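# Three arms lay duct in covered trench, close cover

## Task

Place the duct inside the trench that has a cover and then close that cover again. Both must stay in place on their own with no robot holding them. Finish by releasing everything and moving the arms away.

## Robot and tools

Robots and cameras. Three identical i2rt Big YAM arms, named arm1, arm2 and arm3, share the job. Each has six revolute joints, a two-finger gripper and a wrist camera (arm1_cam_wrist, arm2_cam_wrist, arm3_cam_wrist). Two more cameras, cam_high and cam_low, are fixed in the room. The hand reaches roughly 1.0 m from the joint1 axis at most. With joint1 and joint6 at zero and the hand held level and pointing forward, the wrist camera rides on top of the hand looking toward the fingertips. A calibration (intrinsics K, distortion D, T_world_to_cam, pos_world) is given for every camera; the fixed cameras can be off by a couple of degrees and several millimetres, and wrist camera poses inherit extra error from joint readings.

Frame. All poses use one scene frame: origin on the floor, +z upward. hand means the point between the two fingertips (URDF link pinch); its z axis runs along the fingers, its y axis is the opening direction. The feet of the robots have poses that are never printed.

execute_actions(actions, cameras). actions is a list holding either nothing (just returns state and pictures) or exactly one action. The action is one object whose keys are robot names, any subset of arm1, arm2, arm3; under each name sits a single key joints, an object mapping joint names to numbers. These are absolute targets, not offsets. Names, units and ranges: joint1_rad -2.879 to 2.879 (base yaw, positive counter-clockwise seen from above, 0 faces the way the foot faces); joint2_rad 0 to 3.141 (shoulder, 0 has the upper arm pointing back about level, increasing lifts it up then forward); joint3_rad 0 to 3.019 (elbow, 0 fully folded, increasing opens it); joint4_rad -1.692 to 1.57 (hand pitch, positive raises the fingers); joint5_rad -1.57 to 1.57 (sideways hand swing, positive toward the arm's right); joint6_rad -2.094 to 2.094 (hand roll, positive clockwise viewed from behind the hand); gripper_m 0 to 0.093 metres, the gap between fingertips. Tolerances for counting a joint as arrived: ±0.045, 0.14, 0.09, 0.055, 0.03, 0.035 rad and ±0.003 m. All motions in one action start at once and may finish at different moments; joints have unequal speeds, so the hand can sweep a wide path. One action runs 15 s at most. An unknown key or a value out of range rejects the whole call and nothing moves. A joint or arm you leave out may still be driving toward an earlier target. cameras is a list of camera names or "all"; omitted or null gives all, an empty list gives none; a wrong name rejects the call. The pictures line lists cameras in image order.

wait(seconds): 0 to 10 s, no new commands, returns state and images like an empty action. zoom_image(camera, region): enlarges part of that camera's latest full image; region is [x0, y0, x1, y1] in pixels, origin top-left, no larger than 504 by 504. read_manual(section): only "licences", gives URDF licence texts and moves nothing. finished_scene(scene): pass the current scene's number to end it for good once the robot has held its final command; the result reports success and may give the next task. Answering without any tool call ends everything.

Reading results. joint_positions gives current joint values. Joint torques are raw drive output in arm-joint order, offset, scaled and noisy, nonzero even in free air. joint_status tells how each commanded motion of the last accepted action ended: off_target (stopped short, possibly still pushing), contact_stop or time_out (old target dropped, joint holds where it stopped, though after time_out a joint may keep a target close to where it stands and go on pushing, moving by itself if the way clears), not_followed (a built-in check held back that arm's targets; a "joint command not followed" line, usually with a "cause:" line, appears, the gripper part still runs, and the arm may retry those targets later), limit_stop_at_motor_heat (see heat). on_its_own lists what the call did not command; "held at" is the held target, not the actual position. If one call reports a stop, any later motion, wait or finish calls in that same reply are skipped.

Heat. Holding loads or pushing warms the motors, even while you are thinking. MOTOR HOT warns from 85 °C; at 100 °C the whole arm and gripper go limp until cooled, reported as OVER-TEMPERATURE FAULT, and the arm drops. Afterwards resend targets.

Cautions. The simulation keeps running during your replies; the robots hold the last command meanwhile. A Big YAM does not stop on contact and can push hard; to relieve a push, command the joint to its reported position. A target very near the current position may not move a joint, and a joint bearing a load sags. A hard squeeze between two robots fails the job and ends the run, and a heavy collision may too; the anti-collision check can react late and ignores fingers, gripper housings and wrist cameras, and no state line reports robot-to-robot contact. Contact through a carried object does not count. Robots do not wait for one another. Loose objects may occasionally get nudged. Never knock anything off the work area or onto the floor, which fails the task; avoid drops, slips, slams, hard impacts and strong pushes. Robot motion time is what counts, so keep actions efficient.

Each tool is called after "Emit:" as a command line: name --argument value for each argument, lists and objects as JSON in quotes; but a table of rows of numbers goes row by row, as --pt "numbers of a row", without its own name.

## Session

Emit:
execute_actions --actions '[]'

Scene clock: 0.00 s.
Joint torques (N m, as the arm reports them, + toward a larger angle): no reading
Motor temperatures (°C, as the motors report them): arm1=[14 16 17 15 16 16] | arm2=[14 17 17 17 16 17] | arm3=[15 17 17 14 15 17]
arm1.joint_positions: joint1_rad=+0.034 joint2_rad=+0.605 joint3_rad=+1.443 joint4_rad=-1.313 joint5_rad=+0.254 joint6_rad=-0.211 gripper_m=+0.095
arm1.joint_status: not commanded
arm1.hand: x=+0.0376 y=-0.3947 z=+1.3837 quat_wxyz=(-0.458, +0.633, -0.571, -0.253) (m; scene frame)
arm2.joint_positions: joint1_rad=-0.119 joint2_rad=+0.637 joint3_rad=+1.335 joint4_rad=-1.408 joint5_rad=-0.242 joint6_rad=-0.434 gripper_m=+0.095
arm2.joint_status: not commanded
arm2.hand: x=-0.5203 y=-0.2162 z=+1.3397 quat_wxyz=(-0.313, +0.749, -0.503, -0.297) (m; scene frame)
arm3.joint_positions: joint1_rad=+0.457 joint2_rad=+0.507 joint3_rad=+1.305 joint4_rad=-1.195 joint5_rad=+0.078 joint6_rad=-0.015 gripper_m=+0.095
arm3.joint_status: not commanded
arm3.hand: x=+0.4338 y=-0.2487 z=+1.3989 quat_wxyz=(-0.329, +0.698, -0.455, -0.445) (m; scene frame)
pictures: arm1_cam_wrist, arm2_cam_wrist, arm3_cam_wrist, cam_high, cam_low
Images, in order (width x height): arm1_cam_wrist 504x504, arm2_cam_wrist 504x504, arm3_cam_wrist 504x504, cam_high 504x504, cam_low 504x504.

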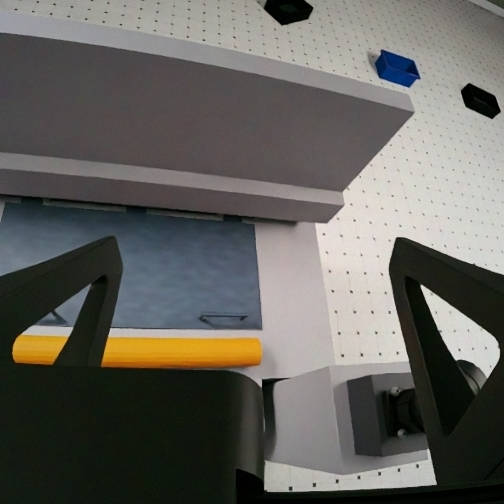

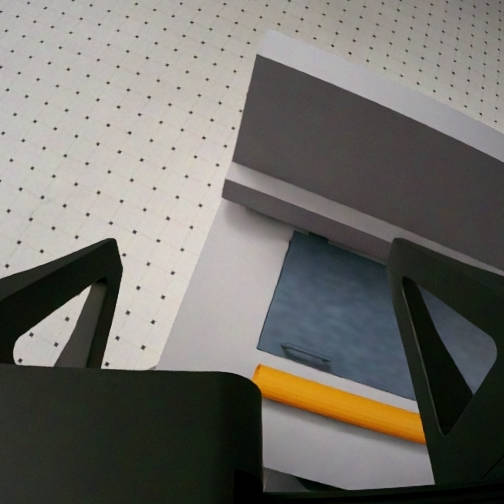

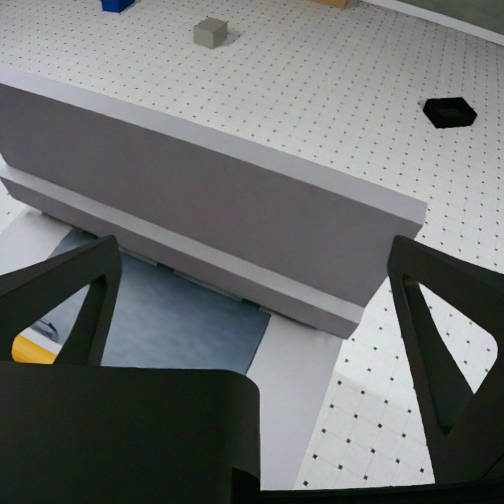

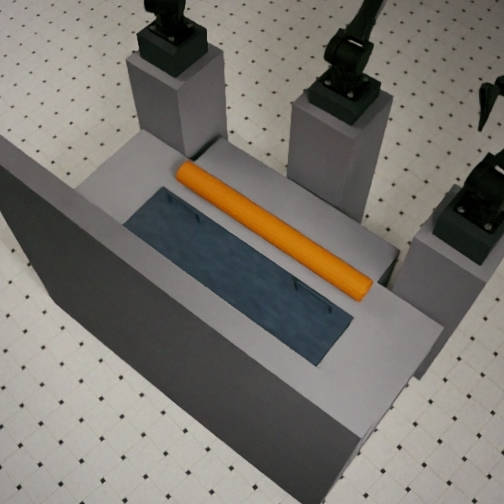

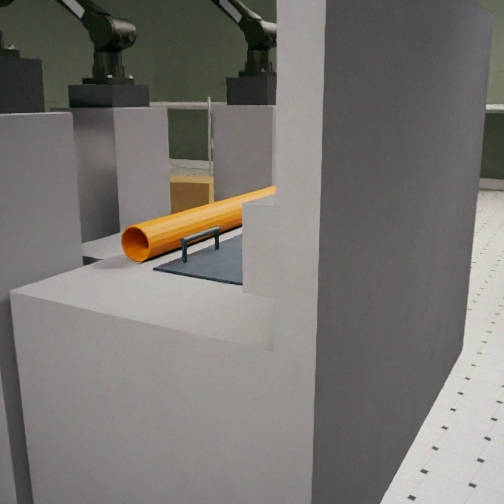

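Emit:
execute_actions --actions '[{"arm3":{"joints":{"joint1_rad":0.75,"joint2_rad":2.33,"joint3_rad":0.95,"joint4_rad":-0.19,"joint5_rad":0,"joint6_rad":-0.827,"gripper_m":0.05}},"arm2":{"joints":{"joint1_rad":-0.71,"joint2_rad":2.33,"joint3_rad":0.95,"joint4_rad":-0.19,"joint5_rad":0,"joint6_rad":0.847,"gripper_m":0.05}},"arm1":{"joints":{"joint2_rad":0.3,"joint3_rad":0.8,"joint5_rad":0,"joint1_rad":0,"joint6_rad":1.57}}}]'

Scene clock: 44.70 s.
Joint torques (N m, as the arm reports them, + toward a larger angle): arm1=[ 0.52  3.    8.52  1.11 -0.18 -0.03] | arm2=[  0.34 -15.43   1.77   0.63   0.05   0.1 ] | arm3=[  1.13 -15.03   2.78   0.82  -0.1    0.04]
Motor temperatures (°C, as the motors report them): arm1=[14 16 22 15 16 16] | arm2=[14 17 24 18 16 17] | arm3=[15 18 23 15 15 17]
arm1.joint_positions: joint1_rad=+0.010 joint2_rad=+0.303 joint3_rad=+0.785 joint4_rad=-1.313 joint5_rad=+0.004 joint6_rad=+1.559 gripper_m=+0.095
arm1.joint_status: all done
arm1.hand: x=-0.0010 y=-0.4325 z=+1.1126 quat_wxyz=(+0.005, +0.016, -0.934, -0.357) (m; scene frame)
arm2.joint_positions: joint1_rad=-0.711 joint2_rad=+2.319 joint3_rad=+0.946 joint4_rad=-0.203 joint5_rad=-0.002 joint6_rad=+0.838 gripper_m=+0.050
arm2.joint_status: all done
arm2.hand: x=-0.2488 y=-0.1526 z=+0.5804 quat_wxyz=(+0.007, -0.006, -1.000, -0.001) (m; scene frame)
arm3.joint_positions: joint1_rad=+0.742 joint2_rad=+2.327 joint3_rad=+0.945 joint4_rad=-0.202 joint5_rad=+0.002 joint6_rad=-0.818 gripper_m=+0.050
arm3.joint_status: all done
arm3.hand: x=+0.2564 y=-0.1516 z=+0.5833 quat_wxyz=(+0.004, +1.000, -0.011, +0.010) (m; scene frame)
pictures: arm1_cam_wrist, arm2_cam_wrist, arm3_cam_wrist, cam_high, cam_low
camera_calibration (this result's frames):
arm1_cam_wrist: T_world_to_cam=[[0.0252391, -0.738913, -0.673328, 0.428012], [-0.80223, -0.416854, 0.427387, -0.651877], [-0.596481, 0.529377, -0.603299, 1.02242], [0, 0, 0, 1]] pos_world=[0.0760956, -0.496719, 1.18362]
arm2_cam_wrist: T_world_to_cam=[[-0.00783235, -0.999932, -0.00860381, -0.150695], [-0.809881, 0.00129643, 0.586593, -0.536871], [-0.586542, 0.0115625, -0.809836, 0.450445], [0, 0, 0, 1]] pos_world=[-0.171777, -0.155197, 0.678415]
arm3_cam_wrist: T_world_to_cam=[[0.0112244, 0.999816, -0.0155756, 0.158495], [0.803613, 0.000249824, 0.595152, -0.548405], [0.595046, -0.019197, -0.803462, 0.433601], [0, 0, 0, 1]] pos_world=[0.180913, -0.150005, 0.677235]
Images, in order (width x height): arm1_cam_wrist 504x504, arm2_cam_wrist 504x504, arm3_cam_wrist 504x504, cam_high 504x504, cam_low 504x504.

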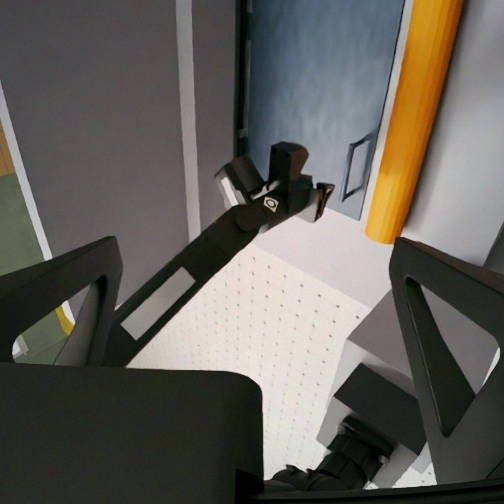

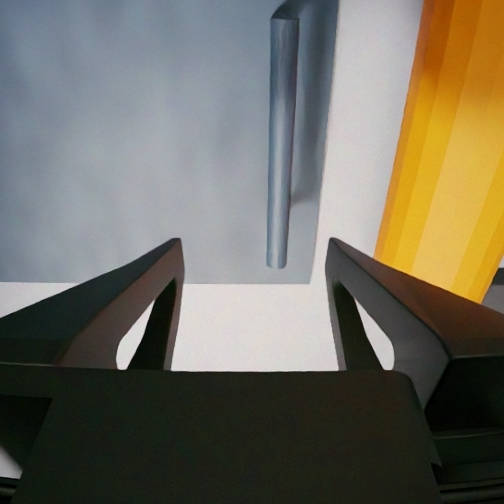

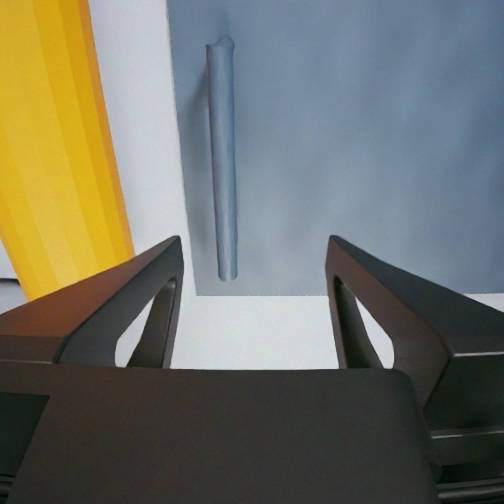

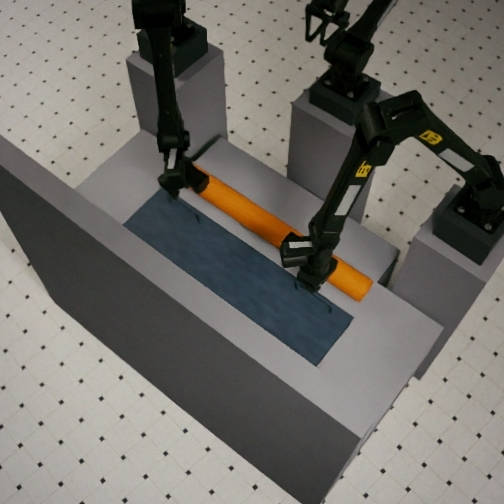

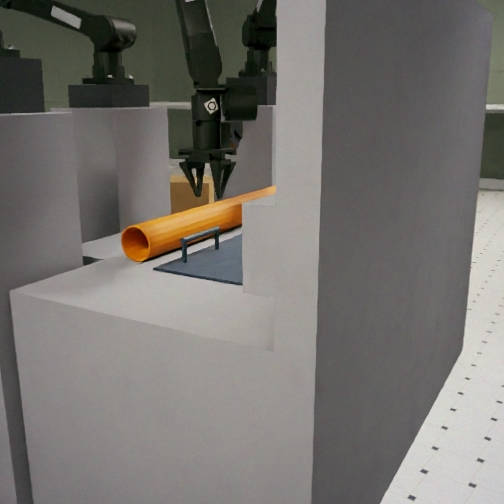

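Emit:
execute_actions --actions '[{"arm3":{"joints":{"joint1_rad":0.77,"joint2_rad":2.566,"joint3_rad":1.012,"joint4_rad":-0.005,"joint6_rad":-0.81}},"arm2":{"joints":{"joint1_rad":-0.713,"joint2_rad":2.555,"joint3_rad":1.012,"joint4_rad":-0.02}}}]' --cameras '["arm2_cam_wrist","arm3_cam_wrist","cam_low"]'

Scene clock: 53.83 s.
Joint torques (N m, as the arm reports them, + toward a larger angle): arm1=[ 0.55  3.1   8.54  1.13 -0.15  0.  ] | arm2=[  0.08 -15.81   0.58   0.61  -0.02   0.09] | arm3=[  1.34 -16.17   0.91   0.79  -0.1    0.18]
Motor temperatures (°C, as the motors report them): arm1=[14 16 23 15 16 16] | arm2=[14 18 22 18 16 17] | arm3=[15 19 21 15 15 17]
arm1.joint_positions: joint1_rad=+0.010 joint2_rad=+0.303 joint3_rad=+0.785 joint4_rad=-1.313 joint5_rad=+0.004 joint6_rad=+1.559 gripper_m=+0.095
arm1.joint_status: not commanded
arm1.hand: x=-0.0010 y=-0.4325 z=+1.1126 quat_wxyz=(+0.005, +0.015, -0.934, -0.357) (m; scene frame)
arm2.joint_positions: joint1_rad=-0.711 joint2_rad=+2.551 joint3_rad=+1.008 joint4_rad=-0.033 joint5_rad=+0.000 joint6_rad=+0.839 gripper_m=+0.050
arm2.joint_status: all done
arm2.hand: x=-0.2626 y=-0.1667 z=+0.4961 quat_wxyz=(+0.006, -0.007, -1.000, -0.001) (m; scene frame)
arm3.joint_positions: joint1_rad=+0.759 joint2_rad=+2.576 joint3_rad=+1.008 joint4_rad=-0.016 joint5_rad=+0.002 joint6_rad=-0.818 gripper_m=+0.050
arm3.joint_status: all done
arm3.hand: x=+0.2689 y=-0.1737 z=+0.4932 quat_wxyz=(+0.004, +1.000, -0.003, +0.010) (m; scene frame)
pictures: arm2_cam_wrist, arm3_cam_wrist, cam_low
camera_calibration (this result's frames):
arm2_cam_wrist: T_world_to_cam=[[-0.00895214, -0.999933, -0.0073071, -0.166612], [-0.810698, 0.00297969, 0.585457, -0.49797], [-0.585396, 0.0111649, -0.81067, 0.37491], [0, 0, 0, 1]] pos_world=[-0.185724, -0.169303, 0.594251]
arm3_cam_wrist: T_world_to_cam=[[-0.00478046, 0.999856, -0.0162913, 0.183688], [0.803191, 0.0135441, 0.595568, -0.502593], [0.595703, -0.0102379, -0.80314, 0.354689], [0, 0, 0, 1]] pos_world=[0.193267, -0.173223, 0.587185]
Images, in order (width x height): arm2_cam_wrist 504x504, arm3_cam_wrist 504x504, cam_low 504x504.

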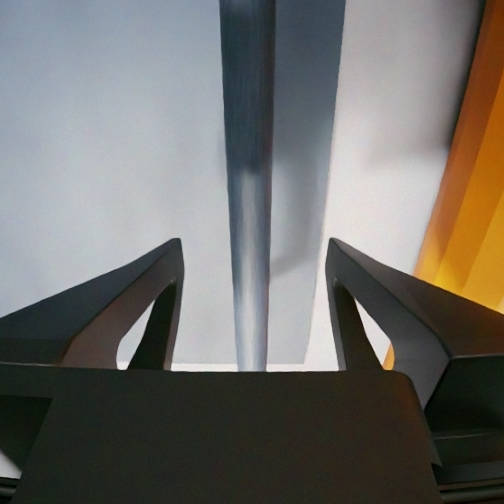

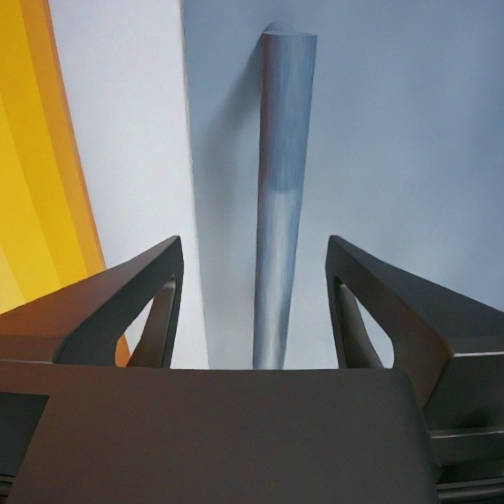

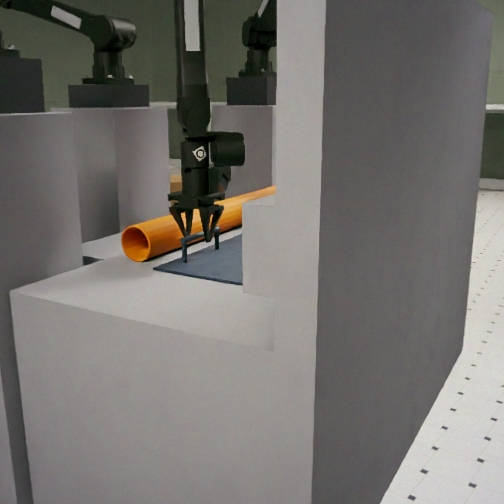

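Emit:
execute_actions --actions '[{"arm3":{"joints":{"joint1_rad":0.76,"joint2_rad":2.62,"joint3_rad":1.055,"joint4_rad":0.01}},"arm2":{"joints":{"joint2_rad":2.605,"joint3_rad":1.042,"joint4_rad":0.0}}}]' --cameras '["cam_low"]'

Emit:
execute_actions --actions '[{"arm3":{"joints":{"gripper_m":0}},"arm2":{"joints":{"gripper_m":0}}}]' --cameras '["arm2_cam_wrist","arm3_cam_wrist","cam_low"]'

Scene clock: 58.50 s.
Joint torques (N m, as the arm reports them, + toward a larger angle): arm1=[ 0.7   2.87  8.58  1.03 -0.16  0.01] | arm2=[  0.09 -14.26   0.38   0.62  -0.01   0.09] | arm3=[  0.54 -13.94   0.79   0.79  -0.1    0.18]
Motor temperatures (°C, as the motors report them): arm1=[14 16 23 15 16 16] | arm2=[14 19 21 18 16 17] | arm3=[15 19 20 15 15 17]
arm1.joint_positions: joint1_rad=+0.010 joint2_rad=+0.303 joint3_rad=+0.785 joint4_rad=-1.313 joint5_rad=+0.004 joint6_rad=+1.559 gripper_m=+0.095
arm1.joint_status: not commanded
arm1.hand: x=-0.0010 y=-0.4325 z=+1.1126 quat_wxyz=(+0.005, +0.015, -0.934, -0.357) (m; scene frame)
arm2.joint_positions: joint1_rad=-0.711 joint2_rad=+2.577 joint3_rad=+1.042 joint4_rad=-0.011 joint5_rad=+0.000 joint6_rad=+0.839 gripper_m=+0.050
arm2.joint_status: all done
arm2.hand: x=-0.2526 y=-0.1557 z=+0.4872 quat_wxyz=(-0.004, -0.007, -1.000, -0.012) (m; scene frame)
arm3.joint_positions: joint1_rad=+0.759 joint2_rad=+2.601 joint3_rad=+1.055 joint4_rad=+0.001 joint5_rad=+0.002 joint6_rad=-0.818 gripper_m=+0.050
arm3.joint_status: all done
arm3.hand: x=+0.2542 y=-0.1578 z=+0.4843 quat_wxyz=(-0.010, +1.000, -0.003, -0.003) (m; scene frame)
pictures: cam_low
Images, in order (width x height): cam_low 504x504.

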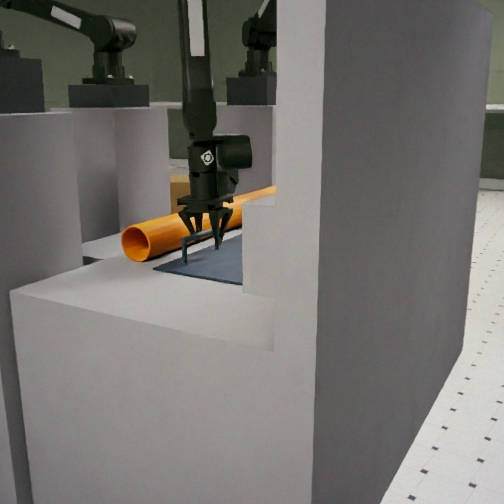

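Scene clock: 59.10 s.
Joint torques (N m, as the arm reports them, + toward a larger angle): arm1=[ 0.32  2.57  8.58  1.17 -0.16  0.01] | arm2=[  0.45 -14.3    0.91   0.56  -0.51   0.14] | arm3=[  0.17 -14.26   1.5    0.79   0.38   0.02]
Motor temperatures (°C, as the motors report them): arm1=[14 16 23 15 16 16] | arm2=[14 19 21 18 16 17] | arm3=[15 19 20 15 15 17]
arm1.joint_positions: joint1_rad=+0.010 joint2_rad=+0.303 joint3_rad=+0.785 joint4_rad=-1.313 joint5_rad=+0.004 joint6_rad=+1.559 gripper_m=+0.095
arm1.joint_status: not commanded
arm1.hand: x=-0.0010 y=-0.4325 z=+1.1126 quat_wxyz=(+0.005, +0.015, -0.934, -0.357) (m; scene frame)
arm2.joint_positions: joint1_rad=-0.716 joint2_rad=+2.581 joint3_rad=+1.032 joint4_rad=-0.011 joint5_rad=+0.013 joint6_rad=+0.834 gripper_m=+0.011
arm2.joint_status: gripper_m off_target (ended at +0.011, target +0.000)
arm2.hand: x=-0.2552 y=-0.1643 z=+0.4857 quat_wxyz=(-0.004, -0.007, -1.000, -0.003) (m; scene frame)
arm3.joint_positions: joint1_rad=+0.763 joint2_rad=+2.605 joint3_rad=+1.046 joint4_rad=+0.000 joint5_rad=-0.011 joint6_rad=-0.799 gripper_m=+0.011
arm3.joint_status: gripper_m off_target (ended at +0.011, target +0.000)
arm3.hand: x=+0.2566 y=-0.1660 z=+0.4828 quat_wxyz=(-0.001, +1.000, -0.010, -0.003) (m; scene frame)
pictures: arm2_cam_wrist, arm3_cam_wrist, cam_low
camera_calibration (this result's frames):
arm2_cam_wrist: T_world_to_cam=[[-0.00857205, -0.999897, -0.0114837, -0.162083], [-0.822753, 0.000525388, 0.568399, -0.480993], [-0.568335, 0.0143206, -0.822673, 0.381443], [0, 0, 0, 1]] pos_world=[-0.180341, -0.167276, 0.585338]
arm3_cam_wrist: T_world_to_cam=[[0.0093078, 0.999936, -0.00638121, 0.167429], [0.818956, -0.00396112, 0.573843, -0.483095], [0.573781, -0.0105671, -0.818941, 0.366844], [0, 0, 0, 1]] pos_world=[0.183587, -0.165455, 0.578713]
Images, in order (width x height): arm2_cam_wrist 504x504, arm3_cam_wrist 504x504, cam_low 504x504.

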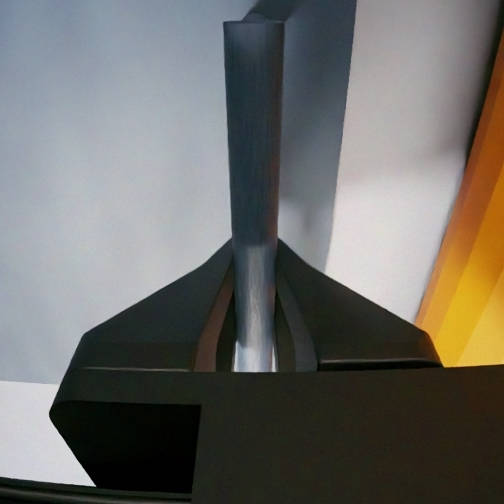

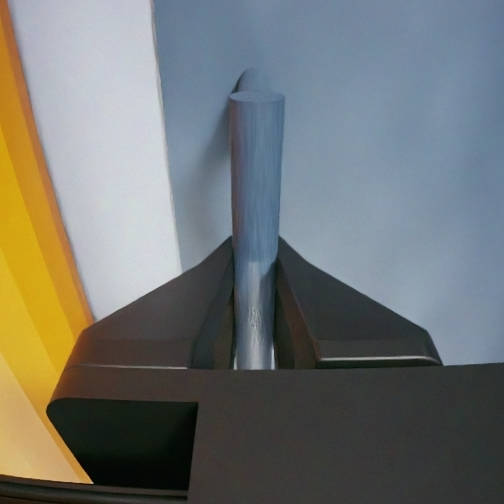

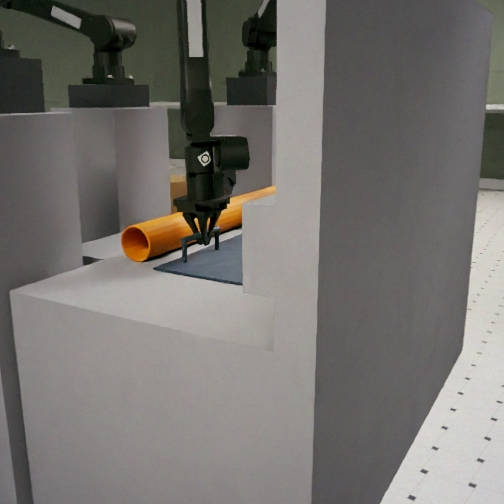

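Emit:
execute_actions --actions '[{"arm3":{"joints":{"joint1_rad":0.722,"joint2_rad":2.348,"joint3_rad":0.966,"joint4_rad":-0.18,"joint6_rad":-0.853}},"arm2":{"joints":{"joint1_rad":-0.675,"joint2_rad":2.34,"joint3_rad":0.966,"joint4_rad":-0.19,"joint6_rad":0.878}}}]' --cameras '["cam_low"]'

Emit:
execute_actions --actions '[{"arm3":{"joints":{"joint1_rad":0.657,"joint2_rad":2.168,"joint3_rad":1.004,"joint4_rad":-0.40,"joint6_rad":-0.918}},"arm2":{"joints":{"joint1_rad":-0.61,"joint2_rad":2.16,"joint3_rad":1.004,"joint4_rad":-0.41,"joint6_rad":0.943}}}]' --cameras '["cam_low","cam_high","arm1_cam_wrist"]'

Scene clock: 67.13 s.
Joint torques (N m, as the arm reports them, + toward a larger angle): arm1=[ 0.85  2.76  8.61  1.1  -0.17  0.  ] | arm2=[  0.99 -18.74   0.86  -0.5   -0.47   0.18] | arm3=[ -0.5  -20.19   0.58  -0.3    0.25  -0.11]
Motor temperatures (°C, as the motors report them): arm1=[14 16 23 15 16 16] | arm2=[14 19 20 18 17 17] | arm3=[15 19 19 15 15 17]
arm1.joint_positions: joint1_rad=+0.010 joint2_rad=+0.303 joint3_rad=+0.785 joint4_rad=-1.313 joint5_rad=+0.004 joint6_rad=+1.559 gripper_m=+0.095
arm1.joint_status: not commanded
arm1.hand: x=-0.0010 y=-0.4325 z=+1.1126 quat_wxyz=(+0.005, +0.015, -0.934, -0.357) (m; scene frame)
arm2.joint_positions: joint1_rad=-0.685 joint2_rad=+2.375 joint3_rad=+0.972 joint4_rad=-0.174 joint5_rad=+0.012 joint6_rad=+0.861 gripper_m=+0.011
arm2.joint_status: all done
arm2.hand: x=-0.2544 y=-0.1461 z=+0.5610 quat_wxyz=(+0.002, -0.005, -1.000, +0.003) (m; scene frame)
arm3.joint_positions: joint1_rad=+0.733 joint2_rad=+2.400 joint3_rad=+0.980 joint4_rad=-0.161 joint5_rad=-0.008 joint6_rad=-0.827 gripper_m=+0.011
arm3.joint_status: all done
arm3.hand: x=+0.2568 y=-0.1486 z=+0.5577 quat_wxyz=(+0.006, +1.000, -0.011, +0.005) (m; scene frame)
pictures: cam_low
Images, in order (width x height): cam_low 504x504.

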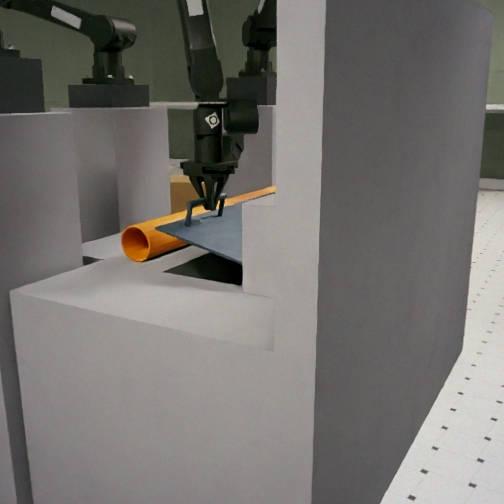

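Scene clock: 68.13 s.
Joint torques (N m, as the arm reports them, + toward a larger angle): arm1=[ 0.36  2.69  8.56  0.91 -0.14 -0.02] | arm2=[  1.37 -19.37   3.52  -0.93  -0.75   0.23] | arm3=[ -1.09 -20.71   4.24  -0.63   0.44  -0.15]
Motor temperatures (°C, as the motors report them): arm1=[14 16 23 15 16 16] | arm2=[14 20 20 18 17 17] | arm3=[15 20 19 15 15 17]
arm1.joint_positions: joint1_rad=+0.010 joint2_rad=+0.303 joint3_rad=+0.785 joint4_rad=-1.313 joint5_rad=+0.004 joint6_rad=+1.559 gripper_m=+0.095
arm1.joint_status: not commanded
arm1.hand: x=-0.0010 y=-0.4325 z=+1.1126 quat_wxyz=(+0.005, +0.015, -0.934, -0.357) (m; scene frame)
arm2.joint_positions: joint1_rad=-0.625 joint2_rad=+2.195 joint3_rad=+0.994 joint4_rad=-0.383 joint5_rad=+0.019 joint6_rad=+0.922 gripper_m=+0.011
arm2.joint_status: all done
arm2.hand: x=-0.2538 y=-0.1092 z=+0.6352 quat_wxyz=(+0.001, -0.005, -1.000, +0.009) (m; scene frame)
arm3.joint_positions: joint1_rad=+0.674 joint2_rad=+2.220 joint3_rad=+0.999 joint4_rad=-0.373 joint5_rad=-0.013 joint6_rad=-0.888 gripper_m=+0.011
arm3.joint_status: all done
arm3.hand: x=+0.2563 y=-0.1117 z=+0.6312 quat_wxyz=(+0.013, +1.000, -0.011, +0.007) (m; scene frame)
pictures: arm1_cam_wrist, cam_high, cam_low
camera_calibration (this result's frames):
arm1_cam_wrist: T_world_to_cam=[[0.0248579, -0.738925, -0.673329, 0.428007], [-0.80224, -0.416623, 0.427594, -0.652008], [-0.596484, 0.529542, -0.603151, 1.02233], [0, 0, 0, 1]] pos_world=[0.0760954, -0.496741, 1.1836]
Images, in order (width x height): arm1_cam_wrist 504x504, cam_high 504x504, cam_low 504x504.

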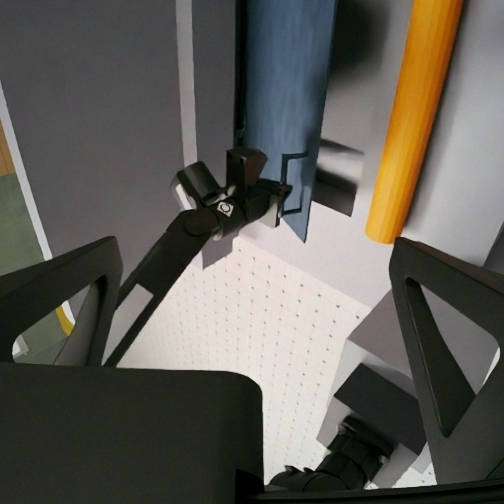

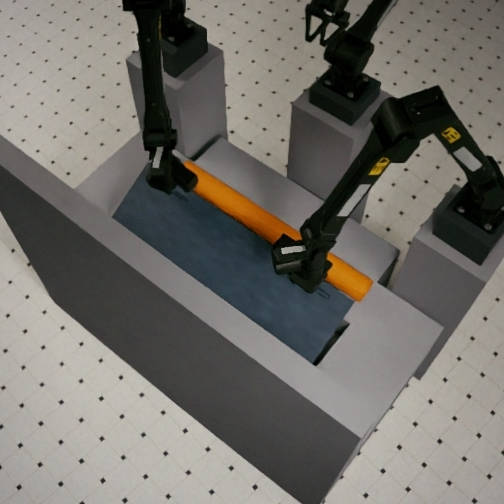

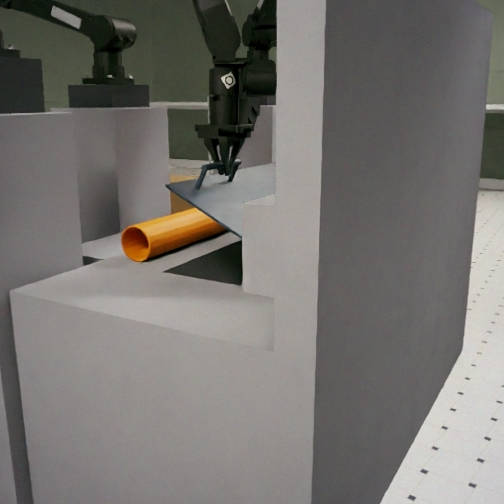

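Emit:
execute_actions --actions '[{"arm3":{"joints":{"joint1_rad":0.58,"joint2_rad":2.08,"joint3_rad":1.154,"joint4_rad":-0.634,"joint6_rad":-0.995}},"arm2":{"joints":{"joint1_rad":-0.533,"joint2_rad":2.08,"joint3_rad":1.154,"joint4_rad":-0.64,"joint6_rad":1.02}},"arm1":{"joints":{"joint2_rad":1.5,"joint3_rad":0.763,"joint4_rad":-0.8}}}]' --cameras '["cam_low"]'

Emit:
execute_actions --actions '[{"arm3":{"joints":{"joint1_rad":0.508,"joint2_rad":2.11,"joint3_rad":1.39,"joint4_rad":-0.84,"joint6_rad":-1.067}},"arm2":{"joints":{"joint1_rad":-0.461,"joint2_rad":2.11,"joint3_rad":1.39,"joint4_rad":-0.845,"joint6_rad":1.092}},"arm1":{"joints":{"joint1_rad":0,"joint2_rad":2.135,"joint3_rad":0.763,"joint4_rad":-0.19}}}]' --cameras '["cam_low","cam_high","arm1_cam_wrist"]'

Scene clock: 77.83 s.
Joint torques (N m, as the arm reports them, + toward a larger angle): arm1=[ 0.72 -8.65  5.78  0.08 -0.13  0.05] | arm2=[  2.87 -21.4    6.65  -0.75  -1.24   0.36] | arm3=[ -2.97 -23.14   8.75  -0.44   0.83  -0.27]
Motor temperatures (°C, as the motors report them): arm1=[14 16 24 15 16 16] | arm2=[14 21 20 18 17 17] | arm3=[15 21 19 15 15 17]
arm1.joint_positions: joint1_rad=+0.010 joint2_rad=+1.504 joint3_rad=+0.757 joint4_rad=-0.812 joint5_rad=+0.004 joint6_rad=+1.560 gripper_m=+0.095
arm1.joint_status: all done
arm1.hand: x=-0.0081 y=-0.2724 z=+0.8150 quat_wxyz=(+0.002, +0.019, -1.000, -0.002) (m; scene frame)
arm2.joint_positions: joint1_rad=-0.567 joint2_rad=+2.131 joint3_rad=+1.114 joint4_rad=-0.622 joint5_rad=+0.032 joint6_rad=+0.986 gripper_m=+0.011
arm2.joint_status: all done
arm2.hand: x=-0.2534 y=-0.0691 z=+0.6846 quat_wxyz=(+0.010, -0.007, -0.999, +0.034) (m; scene frame)
arm3.joint_positions: joint1_rad=+0.616 joint2_rad=+2.154 joint3_rad=+1.118 joint4_rad=-0.615 joint5_rad=-0.024 joint6_rad=-0.951 gripper_m=+0.011
arm3.joint_status: joint6_rad time_out (moved -0.063 of -0.107); the others done
arm3.on_its_own: joint6_rad reads -0.951 and still pushes toward -0.995 since a time_out
arm3.hand: x=+0.2560 y=-0.0719 z=+0.6805 quat_wxyz=(+0.039, +0.999, -0.008, +0.018) (m; scene frame)
pictures: cam_low
Images, in order (width x height): cam_low 504x504.

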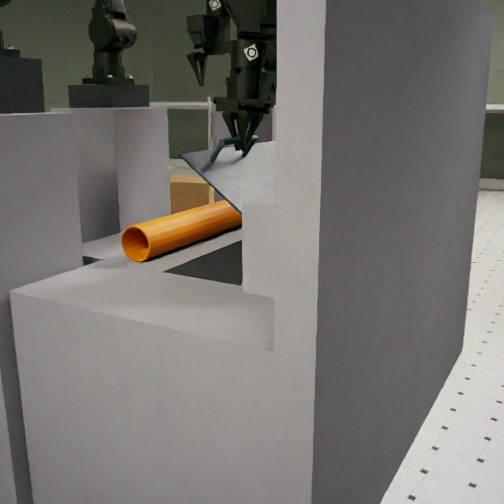

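not run: a stop came earlier in this reply.

Emit:
execute_actions --actions '[{"arm3":{"joints":{"joint1_rad":0.545,"joint2_rad":2.08,"joint3_rad":1.27,"joint4_rad":-0.70,"joint6_rad":-1.0}},"arm2":{"joints":{"joint1_rad":-0.497,"joint2_rad":2.08,"joint3_rad":1.27,"joint4_rad":-0.70,"joint6_rad":1.05}},"arm1":{"joints":{"joint1_rad":0,"joint2_rad":2.135,"joint3_rad":0.763,"joint4_rad":-0.19}}}]'

Scene clock: 84.97 s.
Joint torques (N m, as the arm reports them, + toward a larger angle): arm1=[  0.38 -11.92   1.47   0.06  -0.13   0.06] | arm2=[  4.14 -21.8   10.26   0.77  -1.34   0.43] | arm3=[ -4.33 -23.59  13.63   0.98   0.91  -0.16]
Motor temperatures (°C, as the motors report them): arm1=[14 17 23 15 16 16] | arm2=[14 23 22 18 18 17] | arm3=[15 22 21 15 15 17]
arm1.joint_positions: joint1_rad=+0.010 joint2_rad=+2.142 joint3_rad=+0.757 joint4_rad=-0.202 joint5_rad=+0.004 joint6_rad=+1.560 gripper_m=+0.095
arm1.joint_status: all done
arm1.hand: x=-0.0102 y=-0.2714 z=+0.5986 quat_wxyz=(+0.002, +0.019, -1.000, +0.012) (m; scene frame)
arm2.joint_positions: joint1_rad=-0.547 joint2_rad=+2.131 joint3_rad=+1.183 joint4_rad=-0.723 joint5_rad=+0.035 joint6_rad=+1.009 gripper_m=+0.011
arm2.joint_status: joint1_rad time_out (moved +0.020 of +0.070); joint6_rad time_out (moved +0.024 of +0.064); the others done
arm2.on_its_own: joint1_rad reads -0.547 and still pushes toward -0.497 since a time_out; joint6_rad reads +1.009 and still pushes toward +1.050 since a time_out
arm2.hand: x=-0.2529 y=-0.0523 z=+0.7001 quat_wxyz=(+0.017, -0.009, -0.999, +0.048) (m; scene frame)
arm3.joint_positions: joint1_rad=+0.597 joint2_rad=+2.153 joint3_rad=+1.188 joint4_rad=-0.722 joint5_rad=-0.026 joint6_rad=-0.968 gripper_m=+0.011
arm3.joint_status: joint1_rad time_out (moved -0.020 of -0.071); the others done
arm3.on_its_own: joint1_rad reads +0.597 and still pushes toward +0.545 since a time_out
arm3.hand: x=+0.2555 y=-0.0554 z=+0.6961 quat_wxyz=(+0.055, +0.998, -0.010, +0.026) (m; scene frame)
pictures: arm1_cam_wrist, arm2_cam_wrist, arm3_cam_wrist, cam_high, cam_low
camera_calibration (this result's frames):
arm1_cam_wrist: T_world_to_cam=[[0.0375804, -0.999163, 0.0161799, -0.281999], [-0.811484, -0.0210646, 0.583995, -0.358797], [-0.583165, -0.0350765, -0.811596, 0.593175], [0, 0, 0, 1]] pos_world=[0.0653579, -0.268514, 0.695517]
arm2_cam_wrist: T_world_to_cam=[[-0.0113162, -0.995813, 0.0907095, -0.119624], [-0.797668, 0.0636939, 0.599724, -0.613368], [-0.602991, -0.0655694, -0.795049, 0.525306], [0, 0, 0, 1]] pos_world=[-0.173862, -0.0456115, 0.796346]
arm3_cam_wrist: T_world_to_cam=[[0.0121425, 0.992888, -0.118434, 0.135097], [0.783998, 0.0640629, 0.617448, -0.621779], [0.620644, -0.100349, -0.777644, 0.497713], [0, 0, 0, 1]] pos_world=[0.17693, -0.0443576, 0.78696]
Images, in order (width x height): arm1_cam_wrist 504x504, arm2_cam_wrist 504x504, arm3_cam_wrist 504x504, cam_high 504x504, cam_low 504x504.

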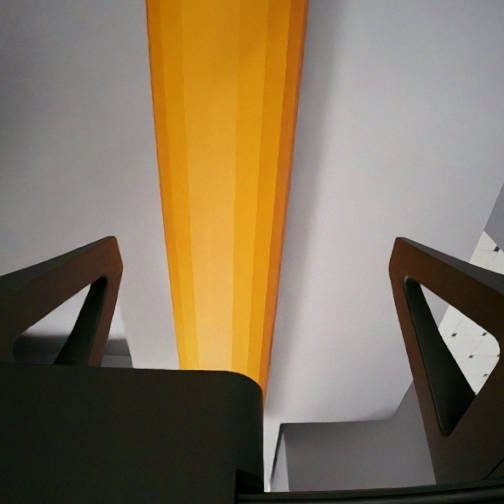

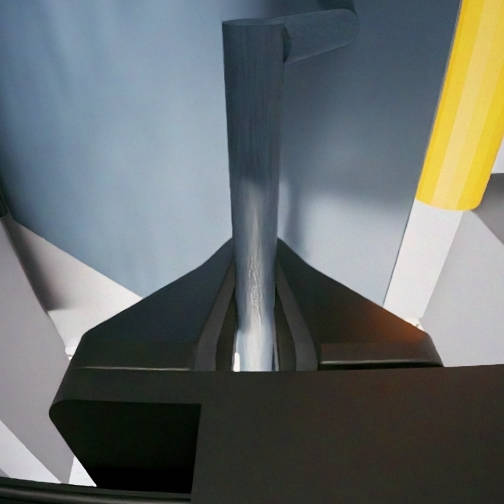

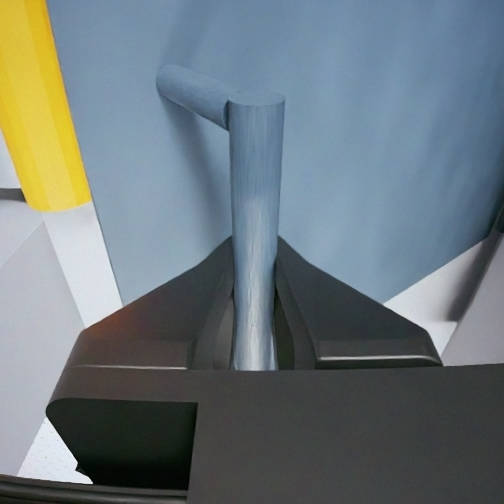

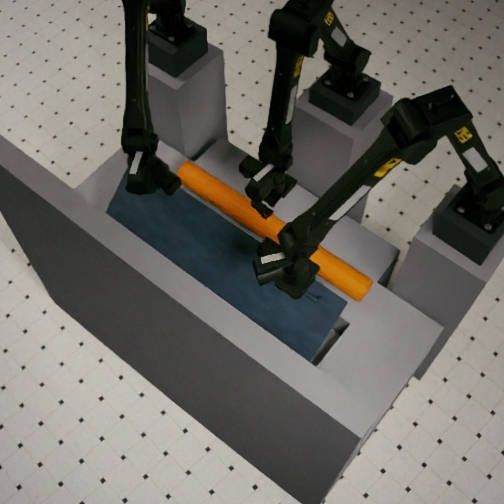

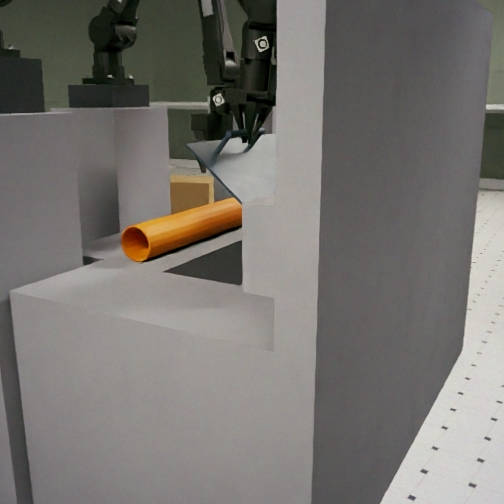

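Emit:
execute_actions --actions '[{"arm3":{"joints":{"joint1_rad":0.57,"joint3_rad":1.23,"joint6_rad":-0.97}},"arm2":{"joints":{"joint1_rad":-0.52,"joint3_rad":1.23,"joint6_rad":1.01}},"arm1":{"joints":{"joint1_rad":-0.02,"joint2_rad":2.35,"joint3_rad":0.865,"joint4_rad":-0.075}}}]' --cameras '[]'

Emit:
execute_actions --actions '[{"arm1":{"joints":{"joint2_rad":2.51,"joint3_rad":0.94,"joint4_rad":0.02}}}]' --cameras '["cam_low","arm1_cam_wrist"]'

Emit:
execute_actions --actions '[{"arm1":{"joints":{"gripper_m":0.03}}}]' --cameras '["cam_low"]'

Scene clock: 92.20 s.
Joint torques (N m, as the arm reports them, + toward a larger angle): arm1=[  1.14 -12.86   0.49  -0.01  -0.09   0.02] | arm2=[  2.35 -21.82   7.54   0.77  -1.34   0.06] | arm3=[ -2.03 -23.58   9.79   0.97   0.91   0.07]
Motor temperatures (°C, as the motors report them): arm1=[14 17 21 15 16 16] | arm2=[14 23 25 18 19 17] | arm3=[15 23 23 15 16 17]
arm1.joint_positions: joint1_rad=-0.012 joint2_rad=+2.362 joint3_rad=+0.861 joint4_rad=-0.080 joint5_rad=+0.004 joint6_rad=+1.560 gripper_m=+0.095
arm1.joint_status: all done
arm1.hand: x=-0.0029 y=-0.2596 z=+0.5285 quat_wxyz=(+0.002, +0.007, -1.000, +0.010) (m; scene frame)
arm2.joint_positions: joint1_rad=-0.547 joint2_rad=+2.131 joint3_rad=+1.183 joint4_rad=-0.723 joint5_rad=+0.035 joint6_rad=+1.005 gripper_m=+0.011
arm2.joint_status: all done
arm2.hand: x=-0.2529 y=-0.0523 z=+0.7001 quat_wxyz=(+0.017, -0.007, -0.999, +0.048) (m; scene frame)
arm3.joint_positions: joint1_rad=+0.597 joint2_rad=+2.153 joint3_rad=+1.188 joint4_rad=-0.722 joint5_rad=-0.026 joint6_rad=-0.966 gripper_m=+0.011
arm3.joint_status: all done
arm3.hand: x=+0.2555 y=-0.0554 z=+0.6961 quat_wxyz=(+0.055, +0.998, -0.011, +0.027) (m; scene frame)
pictures: none
No camera images: the call's "cameras" was empty. Leave "cameras" out to get every camera's image.

Scene clock: 93.13 s.
Joint torques (N m, as the arm reports them, + toward a larger angle): arm1=[  0.89 -13.55   0.02   0.14  -0.11   0.05] | arm2=[  2.36 -21.83   7.54   0.78  -1.35   0.07] | arm3=[ -2.04 -23.57   9.78   0.97   0.91   0.07]
Motor temperatures (°C, as the motors report them): arm1=[14 17 21 15 16 16] | arm2=[14 24 25 18 19 17] | arm3=[15 23 23 15 16 17]
arm1.joint_positions: joint1_rad=-0.012 joint2_rad=+2.525 joint3_rad=+0.935 joint4_rad=+0.009 joint5_rad=+0.004 joint6_rad=+1.561 gripper_m=+0.095
arm1.joint_status: all done
arm1.hand: x=-0.0034 y=-0.2624 z=+0.4736 quat_wxyz=(+0.003, +0.007, -1.000, +0.009) (m; scene frame)
arm2.joint_positions: joint1_rad=-0.547 joint2_rad=+2.131 joint3_rad=+1.183 joint4_rad=-0.723 joint5_rad=+0.035 joint6_rad=+1.005 gripper_m=+0.011
arm2.joint_status: not commanded
arm2.hand: x=-0.2529 y=-0.0523 z=+0.7001 quat_wxyz=(+0.017, -0.007, -0.999, +0.048) (m; scene frame)
arm3.joint_positions: joint1_rad=+0.597 joint2_rad=+2.153 joint3_rad=+1.188 joint4_rad=-0.722 joint5_rad=-0.026 joint6_rad=-0.966 gripper_m=+0.011
arm3.joint_status: not commanded
arm3.hand: x=+0.2555 y=-0.0554 z=+0.6961 quat_wxyz=(+0.055, +0.998, -0.011, +0.027) (m; scene frame)
pictures: arm1_cam_wrist, cam_low
camera_calibration (this result's frames):
arm1_cam_wrist: T_world_to_cam=[[0.0142654, -0.999841, 0.0106707, -0.268933], [-0.81164, -0.00534616, 0.584134, -0.276054], [-0.583984, -0.0169937, -0.811587, 0.500735], [0, 0, 0, 1]] pos_world=[0.0722008, -0.261857, 0.570512]
Images, in order (width x height): arm1_cam_wrist 504x504, cam_low 504x504.

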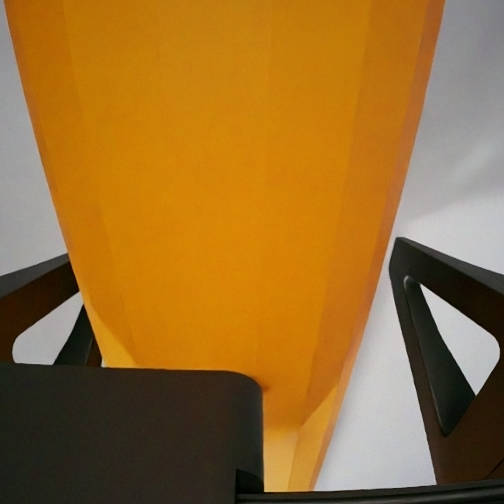

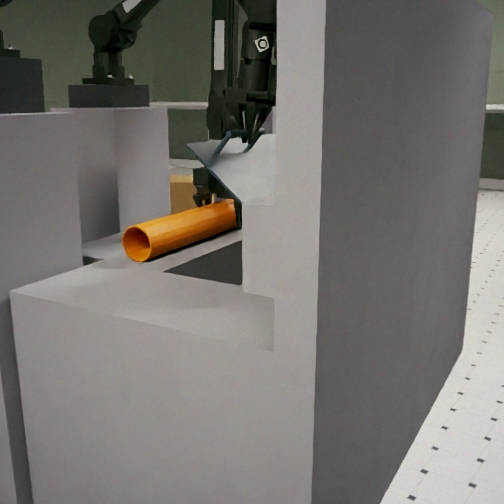

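Scene clock: 93.77 s.
Joint torques (N m, as the arm reports them, + toward a larger angle): arm1=[  0.81 -13.9   -0.36  -0.07  -0.09   0.03] | arm2=[  2.39 -21.9    7.53   0.77  -1.34   0.06] | arm3=[ -2.01 -23.6    9.78   0.98   0.91   0.07]
Motor temperatures (°C, as the motors report them): arm1=[14 18 21 15 16 16] | arm2=[14 24 25 18 19 17] | arm3=[15 23 23 15 16 17]
arm1.joint_positions: joint1_rad=-0.012 joint2_rad=+2.524 joint3_rad=+0.941 joint4_rad=+0.016 joint5_rad=+0.004 joint6_rad=+1.564 gripper_m=+0.074
arm1.joint_status: gripper_m off_target (ended at +0.074, target +0.030)
arm1.hand: x=-0.0035 y=-0.2566 z=+0.4736 quat_wxyz=(+0.003, +0.006, -1.000, +0.002) (m; scene frame)
arm2.joint_positions: joint1_rad=-0.547 joint2_rad=+2.131 joint3_rad=+1.183 joint4_rad=-0.723 joint5_rad=+0.035 joint6_rad=+1.005 gripper_m=+0.011
arm2.joint_status: not commanded
arm2.hand: x=-0.2529 y=-0.0523 z=+0.7001 quat_wxyz=(+0.017, -0.007, -0.999, +0.048) (m; scene frame)
arm3.joint_positions: joint1_rad=+0.597 joint2_rad=+2.153 joint3_rad=+1.188 joint4_rad=-0.722 joint5_rad=-0.026 joint6_rad=-0.966 gripper_m=+0.011
arm3.joint_status: not commanded
arm3.hand: x=+0.2555 y=-0.0554 z=+0.6961 quat_wxyz=(+0.055, +0.998, -0.011, +0.027) (m; scene frame)
pictures: cam_low
Images, in order (width x height): cam_low 504x504.

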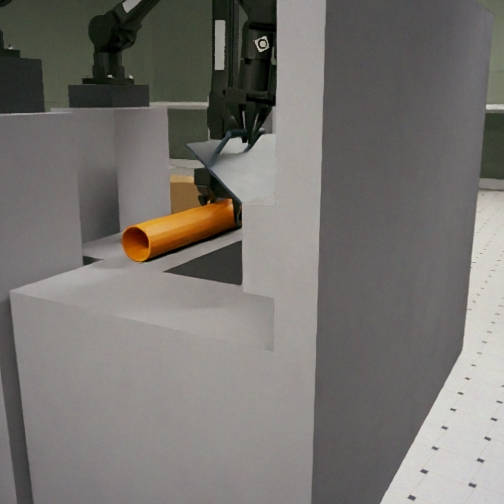

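Emit:
execute_actions --actions '[{"arm1":{"joints":{"joint2_rad":2.39,"joint3_rad":0.87,"joint4_rad":0.1}}}]' --cameras '[]'

Emit:
execute_actions --actions '[{"arm1":{"joints":{"joint2_rad":2.44,"joint3_rad":0.80,"joint4_rad":0.62}}}]' --cameras '[]'

Emit:
execute_actions --actions '[{"arm1":{"joints":{"joint2_rad":2.55,"joint3_rad":0.97,"joint4_rad":0.69}}}]' --cameras '["cam_low","arm1_cam_wrist","arm3_cam_wrist"]'

Scene clock: 99.37 s.
Joint torques (N m, as the arm reports them, + toward a larger angle): arm1=[  1.02 -15.54  -0.08   0.32  -0.09   0.02] | arm2=[  2.33 -21.86   7.52   0.77  -1.33   0.07] | arm3=[ -2.07 -23.6    9.77   0.96   0.91   0.07]
Motor temperatures (°C, as the motors report them): arm1=[14 18 20 15 16 16] | arm2=[14 24 25 18 19 17] | arm3=[15 24 23 15 16 17]
arm1.joint_positions: joint1_rad=-0.012 joint2_rad=+2.438 joint3_rad=+0.872 joint4_rad=+0.090 joint5_rad=+0.004 joint6_rad=+1.564 gripper_m=+0.074
arm1.joint_status: all done
arm1.hand: x=-0.0033 y=-0.2434 z=+0.5039 quat_wxyz=(+0.003, +0.005, -0.999, -0.043) (m; scene frame)
arm2.joint_positions: joint1_rad=-0.547 joint2_rad=+2.131 joint3_rad=+1.183 joint4_rad=-0.723 joint5_rad=+0.035 joint6_rad=+1.005 gripper_m=+0.011
arm2.joint_status: not commanded
arm2.hand: x=-0.2529 y=-0.0523 z=+0.7001 quat_wxyz=(+0.017, -0.007, -0.999, +0.048) (m; scene frame)
arm3.joint_positions: joint1_rad=+0.597 joint2_rad=+2.153 joint3_rad=+1.188 joint4_rad=-0.722 joint5_rad=-0.026 joint6_rad=-0.966 gripper_m=+0.011
arm3.joint_status: not commanded
arm3.hand: x=+0.2555 y=-0.0554 z=+0.6961 quat_wxyz=(+0.055, +0.998, -0.011, +0.027) (m; scene frame)
pictures: none
No camera images: the call's "cameras" was empty. Leave "cameras" out to get every camera's image.

Scene clock: 100.50 s.
Joint torques (N m, as the arm reports them, + toward a larger angle): arm1=[  1.   -15.2   -0.43   1.57  -0.09  -0.01] | arm2=[  2.41 -21.88   7.55   0.77  -1.34   0.07] | arm3=[ -2.05 -23.57   9.78   0.98   0.91   0.07]
Motor temperatures (°C, as the motors report them): arm1=[14 18 20 15 16 16] | arm2=[14 24 25 18 19 17] | arm3=[15 24 23 15 16 17]
arm1.joint_positions: joint1_rad=-0.012 joint2_rad=+2.481 joint3_rad=+0.801 joint4_rad=+0.585 joint5_rad=+0.004 joint6_rad=+1.564 gripper_m=+0.074
arm1.joint_status: all done
arm1.hand: x=-0.0034 y=-0.1893 z=+0.5174 quat_wxyz=(+0.002, +0.004, -0.973, -0.231) (m; scene frame)
arm2.joint_positions: joint1_rad=-0.547 joint2_rad=+2.131 joint3_rad=+1.183 joint4_rad=-0.723 joint5_rad=+0.035 joint6_rad=+1.005 gripper_m=+0.011
arm2.joint_status: not commanded
arm2.hand: x=-0.2529 y=-0.0523 z=+0.7001 quat_wxyz=(+0.017, -0.007, -0.999, +0.048) (m; scene frame)
arm3.joint_positions: joint1_rad=+0.597 joint2_rad=+2.153 joint3_rad=+1.188 joint4_rad=-0.722 joint5_rad=-0.026 joint6_rad=-0.966 gripper_m=+0.011
arm3.joint_status: not commanded
arm3.hand: x=+0.2555 y=-0.0554 z=+0.6961 quat_wxyz=(+0.055, +0.998, -0.011, +0.027) (m; scene frame)
pictures: none
No camera images: the call's "cameras" was empty. Leave "cameras" out to get every camera's image.

Scene clock: 101.43 s.
Joint torques (N m, as the arm reports them, + toward a larger angle): arm1=[  1.32 -16.69   0.35   1.92  -0.11  -0.04] | arm2=[  2.27 -21.81   7.54   0.76  -1.35   0.07] | arm3=[ -2.04 -23.6    9.77   0.96   0.91   0.07]
Motor temperatures (°C, as the motors report them): arm1=[14 18 20 15 16 16] | arm2=[14 24 25 18 19 17] | arm3=[15 24 23 15 16 17]
arm1.joint_positions: joint1_rad=-0.012 joint2_rad=+2.595 joint3_rad=+0.967 joint4_rad=+0.652 joint5_rad=+0.004 joint6_rad=+1.564 gripper_m=+0.074
arm1.joint_status: all done
arm1.hand: x=-0.0039 y=-0.1264 z=+0.4902 quat_wxyz=(+0.002, +0.004, -0.957, -0.289) (m; scene frame)
arm2.joint_positions: joint1_rad=-0.547 joint2_rad=+2.131 joint3_rad=+1.183 joint4_rad=-0.723 joint5_rad=+0.035 joint6_rad=+1.005 gripper_m=+0.011
arm2.joint_status: not commanded
arm2.hand: x=-0.2529 y=-0.0523 z=+0.7001 quat_wxyz=(+0.017, -0.007, -0.999, +0.048) (m; scene frame)
arm3.joint_positions: joint1_rad=+0.597 joint2_rad=+2.153 joint3_rad=+1.188 joint4_rad=-0.722 joint5_rad=-0.026 joint6_rad=-0.966 gripper_m=+0.011
arm3.joint_status: not commanded
arm3.hand: x=+0.2555 y=-0.0554 z=+0.6961 quat_wxyz=(+0.055, +0.998, -0.011, +0.027) (m; scene frame)
pictures: arm1_cam_wrist, arm3_cam_wrist, cam_low
camera_calibration (this result's frames):
arm1_cam_wrist: T_world_to_cam=[[0.00528667, -0.828949, -0.5593, 0.167919], [-0.811034, -0.33074, 0.482529, -0.276735], [-0.584975, 0.45106, -0.674054, 0.507983], [0, 0, 0, 1]] pos_world=[0.0718279, -0.181462, 0.569858]
arm3_cam_wrist: T_world_to_cam=[[0.014428, 0.992871, -0.118313, 0.134428], [0.783985, 0.0622088, 0.617655, -0.622022], [0.620612, -0.101667, -0.777499, 0.497547], [0, 0, 0, 1]] pos_world=[0.176933, -0.0441899, 0.786941]
Images, in order (width x height): arm1_cam_wrist 504x504, arm3_cam_wrist 504x504, cam_low 504x504.

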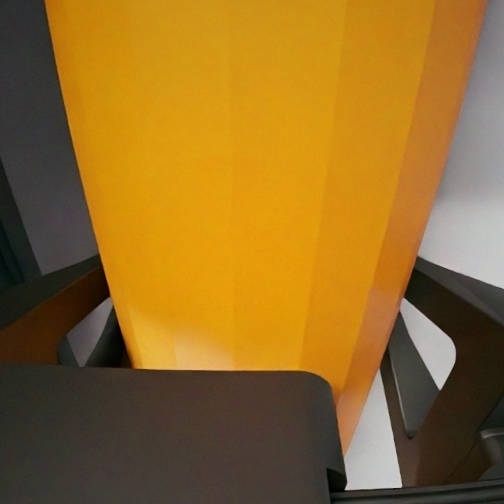

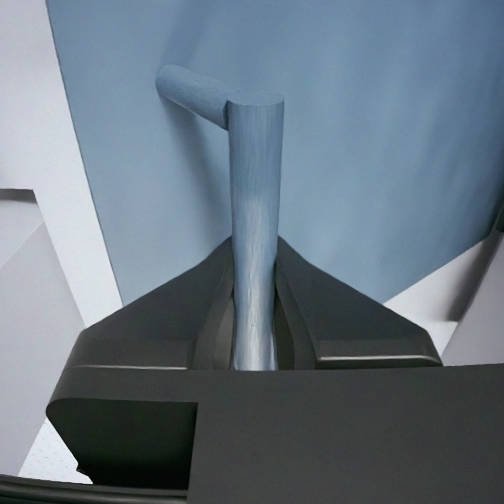

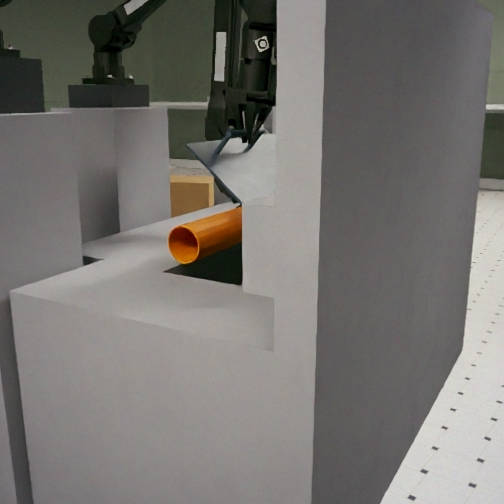

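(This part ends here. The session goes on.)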